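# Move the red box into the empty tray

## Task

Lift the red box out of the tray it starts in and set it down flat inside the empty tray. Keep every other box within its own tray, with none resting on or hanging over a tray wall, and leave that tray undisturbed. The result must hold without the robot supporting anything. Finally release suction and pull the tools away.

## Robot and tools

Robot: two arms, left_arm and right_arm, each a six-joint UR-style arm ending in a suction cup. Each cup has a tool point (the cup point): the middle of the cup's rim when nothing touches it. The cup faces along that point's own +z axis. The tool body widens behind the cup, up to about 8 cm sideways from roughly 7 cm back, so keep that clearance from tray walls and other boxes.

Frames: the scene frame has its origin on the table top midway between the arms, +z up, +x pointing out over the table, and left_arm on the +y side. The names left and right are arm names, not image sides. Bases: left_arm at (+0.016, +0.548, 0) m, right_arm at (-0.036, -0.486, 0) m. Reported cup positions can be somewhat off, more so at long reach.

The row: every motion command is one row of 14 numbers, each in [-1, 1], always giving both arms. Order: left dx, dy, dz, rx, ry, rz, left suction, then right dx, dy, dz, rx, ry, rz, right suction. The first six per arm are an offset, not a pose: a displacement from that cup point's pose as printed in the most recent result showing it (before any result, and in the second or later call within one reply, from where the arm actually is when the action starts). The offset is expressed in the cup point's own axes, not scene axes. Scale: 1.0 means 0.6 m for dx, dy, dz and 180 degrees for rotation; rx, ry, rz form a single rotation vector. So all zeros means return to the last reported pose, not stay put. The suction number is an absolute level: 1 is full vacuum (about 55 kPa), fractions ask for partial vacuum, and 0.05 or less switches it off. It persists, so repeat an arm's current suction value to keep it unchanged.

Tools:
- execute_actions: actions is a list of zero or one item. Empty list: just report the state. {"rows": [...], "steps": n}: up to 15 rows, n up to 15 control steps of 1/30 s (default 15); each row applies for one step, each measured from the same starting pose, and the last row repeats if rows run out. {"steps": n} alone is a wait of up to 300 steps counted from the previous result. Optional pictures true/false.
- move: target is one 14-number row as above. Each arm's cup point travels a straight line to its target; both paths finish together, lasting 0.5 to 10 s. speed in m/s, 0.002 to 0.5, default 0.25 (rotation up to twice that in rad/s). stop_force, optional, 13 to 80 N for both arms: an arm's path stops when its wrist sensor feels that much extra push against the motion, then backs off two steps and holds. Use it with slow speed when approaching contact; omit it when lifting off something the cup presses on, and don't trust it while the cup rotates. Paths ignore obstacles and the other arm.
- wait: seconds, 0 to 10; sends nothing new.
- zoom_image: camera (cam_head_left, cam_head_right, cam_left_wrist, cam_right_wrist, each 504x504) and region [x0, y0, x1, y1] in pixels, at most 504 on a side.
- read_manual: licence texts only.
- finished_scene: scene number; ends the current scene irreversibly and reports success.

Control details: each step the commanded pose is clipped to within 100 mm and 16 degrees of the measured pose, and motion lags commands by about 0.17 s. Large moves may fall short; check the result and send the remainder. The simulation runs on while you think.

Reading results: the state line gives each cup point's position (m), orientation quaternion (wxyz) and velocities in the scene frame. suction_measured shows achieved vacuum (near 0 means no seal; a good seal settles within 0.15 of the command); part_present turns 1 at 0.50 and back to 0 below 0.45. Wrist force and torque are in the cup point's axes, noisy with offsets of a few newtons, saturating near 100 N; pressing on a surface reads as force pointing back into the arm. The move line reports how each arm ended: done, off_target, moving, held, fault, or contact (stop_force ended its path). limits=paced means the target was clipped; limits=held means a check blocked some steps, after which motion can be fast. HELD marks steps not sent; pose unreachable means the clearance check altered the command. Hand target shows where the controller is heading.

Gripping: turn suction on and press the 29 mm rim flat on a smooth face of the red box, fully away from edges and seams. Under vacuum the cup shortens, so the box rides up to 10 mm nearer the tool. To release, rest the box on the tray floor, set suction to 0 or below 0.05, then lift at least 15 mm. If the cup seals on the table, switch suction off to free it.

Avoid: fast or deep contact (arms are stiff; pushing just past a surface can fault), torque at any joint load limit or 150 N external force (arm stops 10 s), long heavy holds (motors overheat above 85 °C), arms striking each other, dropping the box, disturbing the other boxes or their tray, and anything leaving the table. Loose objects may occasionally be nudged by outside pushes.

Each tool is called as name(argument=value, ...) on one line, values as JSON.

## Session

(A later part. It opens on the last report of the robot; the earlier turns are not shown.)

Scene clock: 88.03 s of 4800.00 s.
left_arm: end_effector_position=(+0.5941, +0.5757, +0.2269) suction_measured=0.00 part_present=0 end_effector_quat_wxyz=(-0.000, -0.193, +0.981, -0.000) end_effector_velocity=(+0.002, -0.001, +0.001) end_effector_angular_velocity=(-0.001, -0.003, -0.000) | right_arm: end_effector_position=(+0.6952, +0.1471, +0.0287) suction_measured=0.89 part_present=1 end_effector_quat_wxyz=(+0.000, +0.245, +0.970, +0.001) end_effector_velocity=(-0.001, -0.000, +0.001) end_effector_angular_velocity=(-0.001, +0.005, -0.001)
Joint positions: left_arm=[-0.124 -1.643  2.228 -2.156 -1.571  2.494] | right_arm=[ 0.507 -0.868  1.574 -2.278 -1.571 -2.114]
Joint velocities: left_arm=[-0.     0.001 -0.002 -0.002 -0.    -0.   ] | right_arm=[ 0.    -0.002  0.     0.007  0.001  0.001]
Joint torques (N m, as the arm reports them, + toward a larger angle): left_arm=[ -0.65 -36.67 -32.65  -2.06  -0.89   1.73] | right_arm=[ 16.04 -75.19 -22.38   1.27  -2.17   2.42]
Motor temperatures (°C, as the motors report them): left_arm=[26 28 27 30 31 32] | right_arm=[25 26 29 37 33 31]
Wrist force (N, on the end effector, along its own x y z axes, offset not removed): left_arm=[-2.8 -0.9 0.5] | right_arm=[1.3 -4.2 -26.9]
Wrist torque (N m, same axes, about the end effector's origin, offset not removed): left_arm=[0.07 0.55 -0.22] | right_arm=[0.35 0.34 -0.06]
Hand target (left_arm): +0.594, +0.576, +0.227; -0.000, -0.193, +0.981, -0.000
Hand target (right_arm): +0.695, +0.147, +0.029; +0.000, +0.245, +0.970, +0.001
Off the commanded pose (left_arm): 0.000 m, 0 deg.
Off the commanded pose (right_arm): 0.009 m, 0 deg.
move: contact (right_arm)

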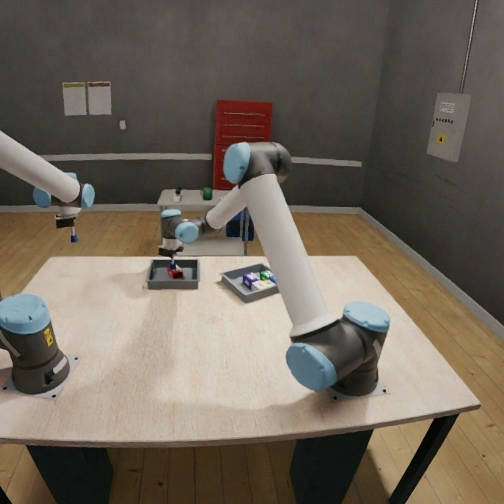

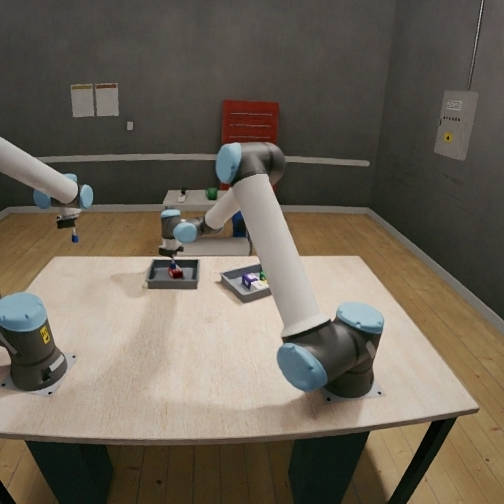

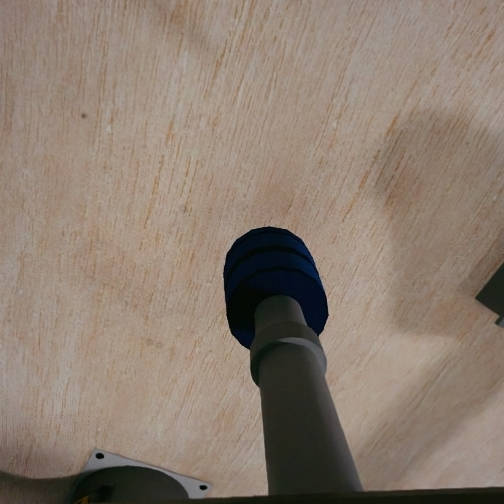

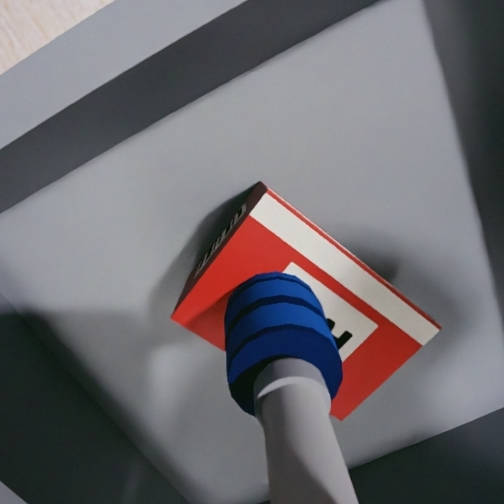

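move(target=[0,0,0,0,0,0,0,0,0,-0.008,0,0,0,0], speed=0.01)

move(target=[0,0,0,0,0,0,0,0,0,-0.25,0,0,0,0], speed=0.15)

Scene clock: 101.77 s of 4800.00 s.
left_arm: end_effector_position=(+0.5941, +0.5757, +0.2269) suction_measured=0.00 part_present=0 end_effector_quat_wxyz=(-0.000, -0.193, +0.981, -0.000) end_effector_velocity=(-0.001, +0.000, -0.001) end_effector_angular_velocity=(+0.000, +0.002, -0.000) | right_arm: end_effector_position=(+0.6952, +0.1471, +0.0332) suction_measured=0.00 part_present=0 end_effector_quat_wxyz=(+0.000, +0.245, +0.970, +0.001) end_effector_velocity=(+0.000, -0.000, +0.002) end_effector_angular_velocity=(-0.001, -0.001, +0.001)
Joint positions: left_arm=[-0.124 -1.643  2.228 -2.156 -1.571  2.494] | right_arm=[ 0.507 -0.873  1.572 -2.272 -1.571 -2.114]
Joint velocities: left_arm=[-0.     0.     0.002 -0.     0.     0.   ] | right_arm=[-0.    -0.002 -0.001  0.002 -0.001 -0.001]
Joint torques (N m, as the arm reports them, + toward a larger angle): left_arm=[ -1.97 -34.66 -32.42  -1.97  -0.5    1.76] | right_arm=[  2.94 -95.88 -36.09   0.07  -1.81   2.5 ]
Motor temperatures (°C, as the motors report them): left_arm=[26 28 27 30 31 32] | right_arm=[25 26 29 37 33 31]
Wrist force (N, on the end effector, along its own x y z axes, offset not removed): left_arm=[-2.6 -0.3 -0.1] | right_arm=[-3.1 3.2 -4.7]
Wrist torque (N m, same axes, about the end effector's origin, offset not removed): left_arm=[0.18 0.53 -0.28] | right_arm=[0.50 0.44 -0.03]
Hand target (left_arm): +0.594, +0.576, +0.227; -0.000, -0.193, +0.981, -0.000
Hand target (right_arm): +0.695, +0.147, +0.034; +0.000, +0.245, +0.970, +0.001
Off the commanded pose (left_arm): 0.000 m, 0 deg.
Off the commanded pose (right_arm): 0.000 m, 0 deg.
After step 90, 10.03 s passed at rest.
move: done

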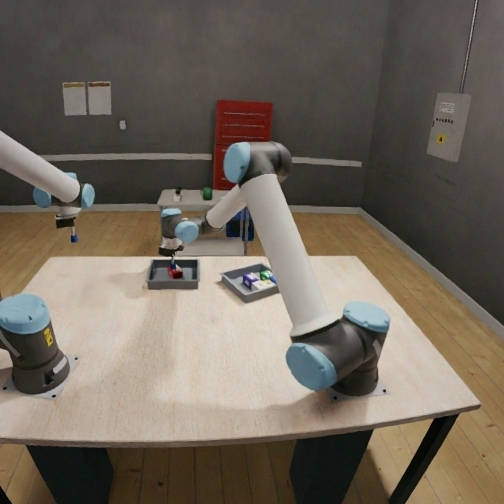

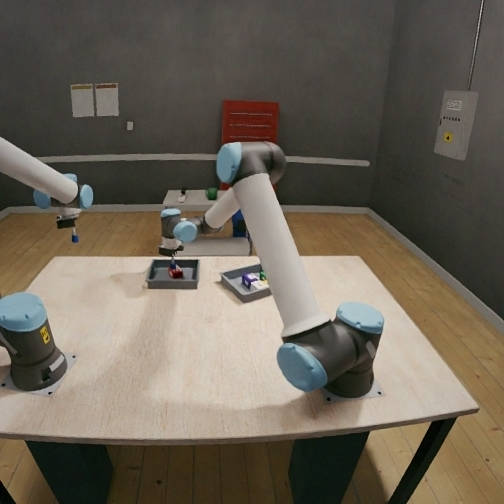

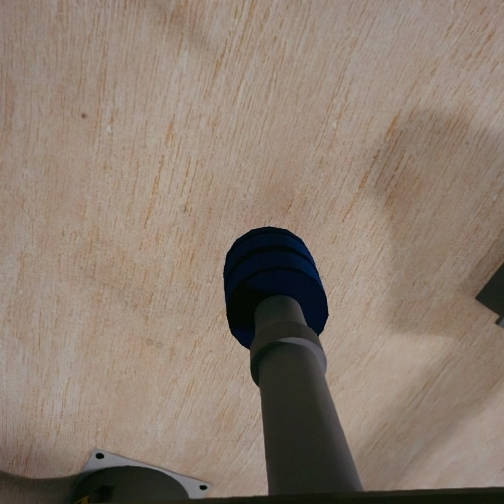

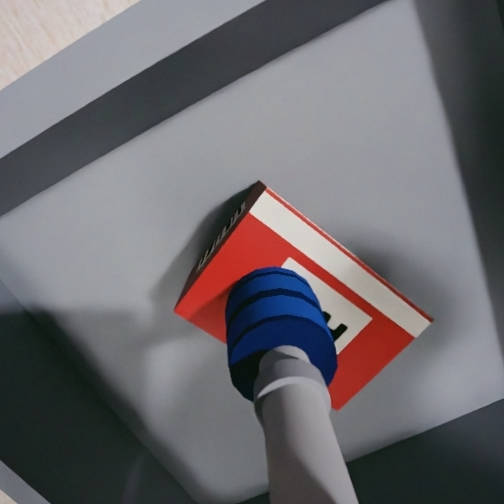

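Scene clock: 103.33 s of 4800.00 s.
left_arm: end_effector_position=(+0.5941, +0.5757, +0.2269) suction_measured=0.00 part_present=0 end_effector_quat_wxyz=(-0.000, -0.193, +0.981, -0.000) end_effector_velocity=(+0.000, -0.000, +0.001) end_effector_angular_velocity=(+0.000, -0.000, -0.000) | right_arm: end_effector_position=(+0.6950, +0.1471, +0.1830) suction_measured=0.00 part_present=0 end_effector_quat_wxyz=(+0.000, +0.245, +0.970, +0.001) end_effector_velocity=(+0.000, -0.000, +0.002) end_effector_angular_velocity=(+0.000, +0.000, -0.001)
Joint positions: left_arm=[-0.124 -1.643  2.228 -2.156 -1.571  2.494] | right_arm=[ 0.507 -1.01   1.497 -2.06  -1.571 -2.114]
Joint velocities: left_arm=[-0.    -0.001 -0.001  0.001  0.    -0.   ] | right_arm=[-0.    -0.002 -0.002  0.003  0.     0.001]
Joint torques (N m, as the arm reports them, + toward a larger angle): left_arm=[ -1.36 -35.51 -32.98  -1.88  -0.64   1.67] | right_arm=[  2.4  -94.68 -42.95  -0.98   0.21   0.18]
Motor temperatures (°C, as the motors report them): left_arm=[26 28 27 30 31 32] | right_arm=[25 26 29 37 33 31]
Wrist force (N, on the end effector, along its own x y z axes, offset not removed): left_arm=[-3.9 1.1 0.6] | right_arm=[-1.7 2.0 1.1]
Wrist torque (N m, same axes, about the end effector's origin, offset not removed): left_arm=[0.26 0.68 -0.17] | right_arm=[0.42 0.30 -0.03]
Hand target (left_arm): +0.594, +0.576, +0.227; -0.000, -0.193, +0.981, -0.000
Hand target (right_arm): +0.695, +0.147, +0.183; +0.000, +0.245, +0.970, +0.001
Off the commanded pose (left_arm): 0.000 m, 0 deg.
Off the commanded pose (right_arm): 0.000 m, 0 deg.
move: done

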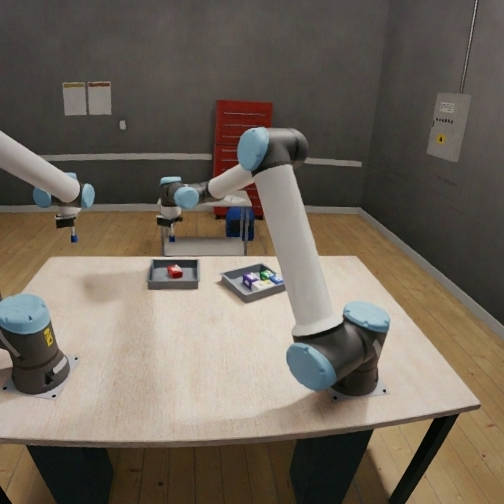

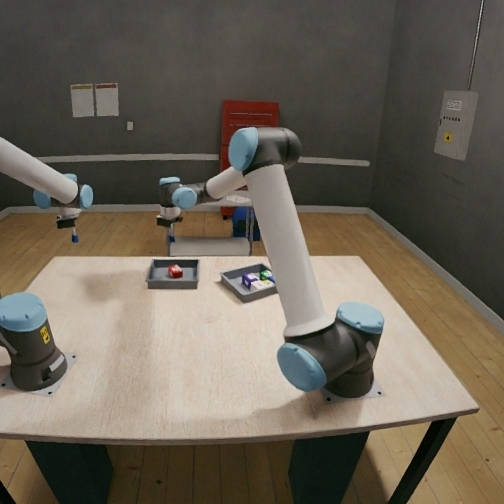

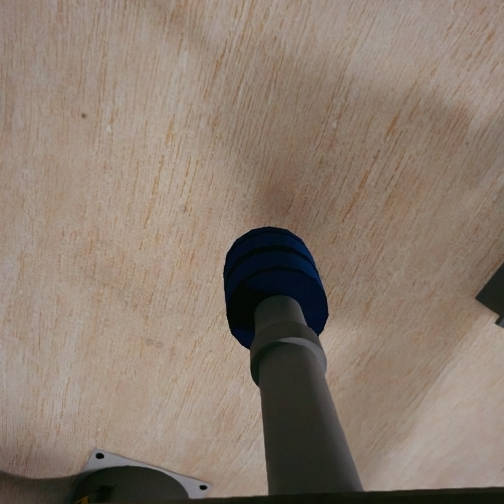

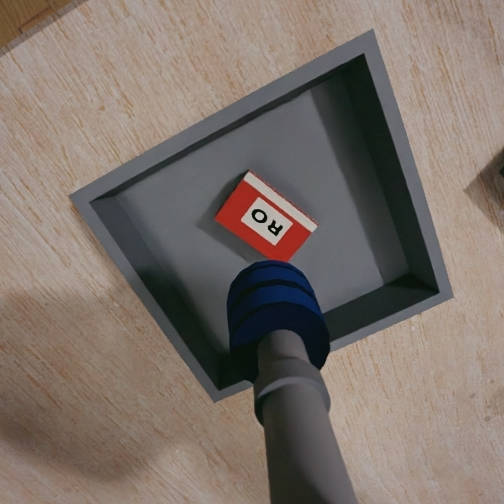

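finished_scene(scene=2)

The scene is finished: the task was done.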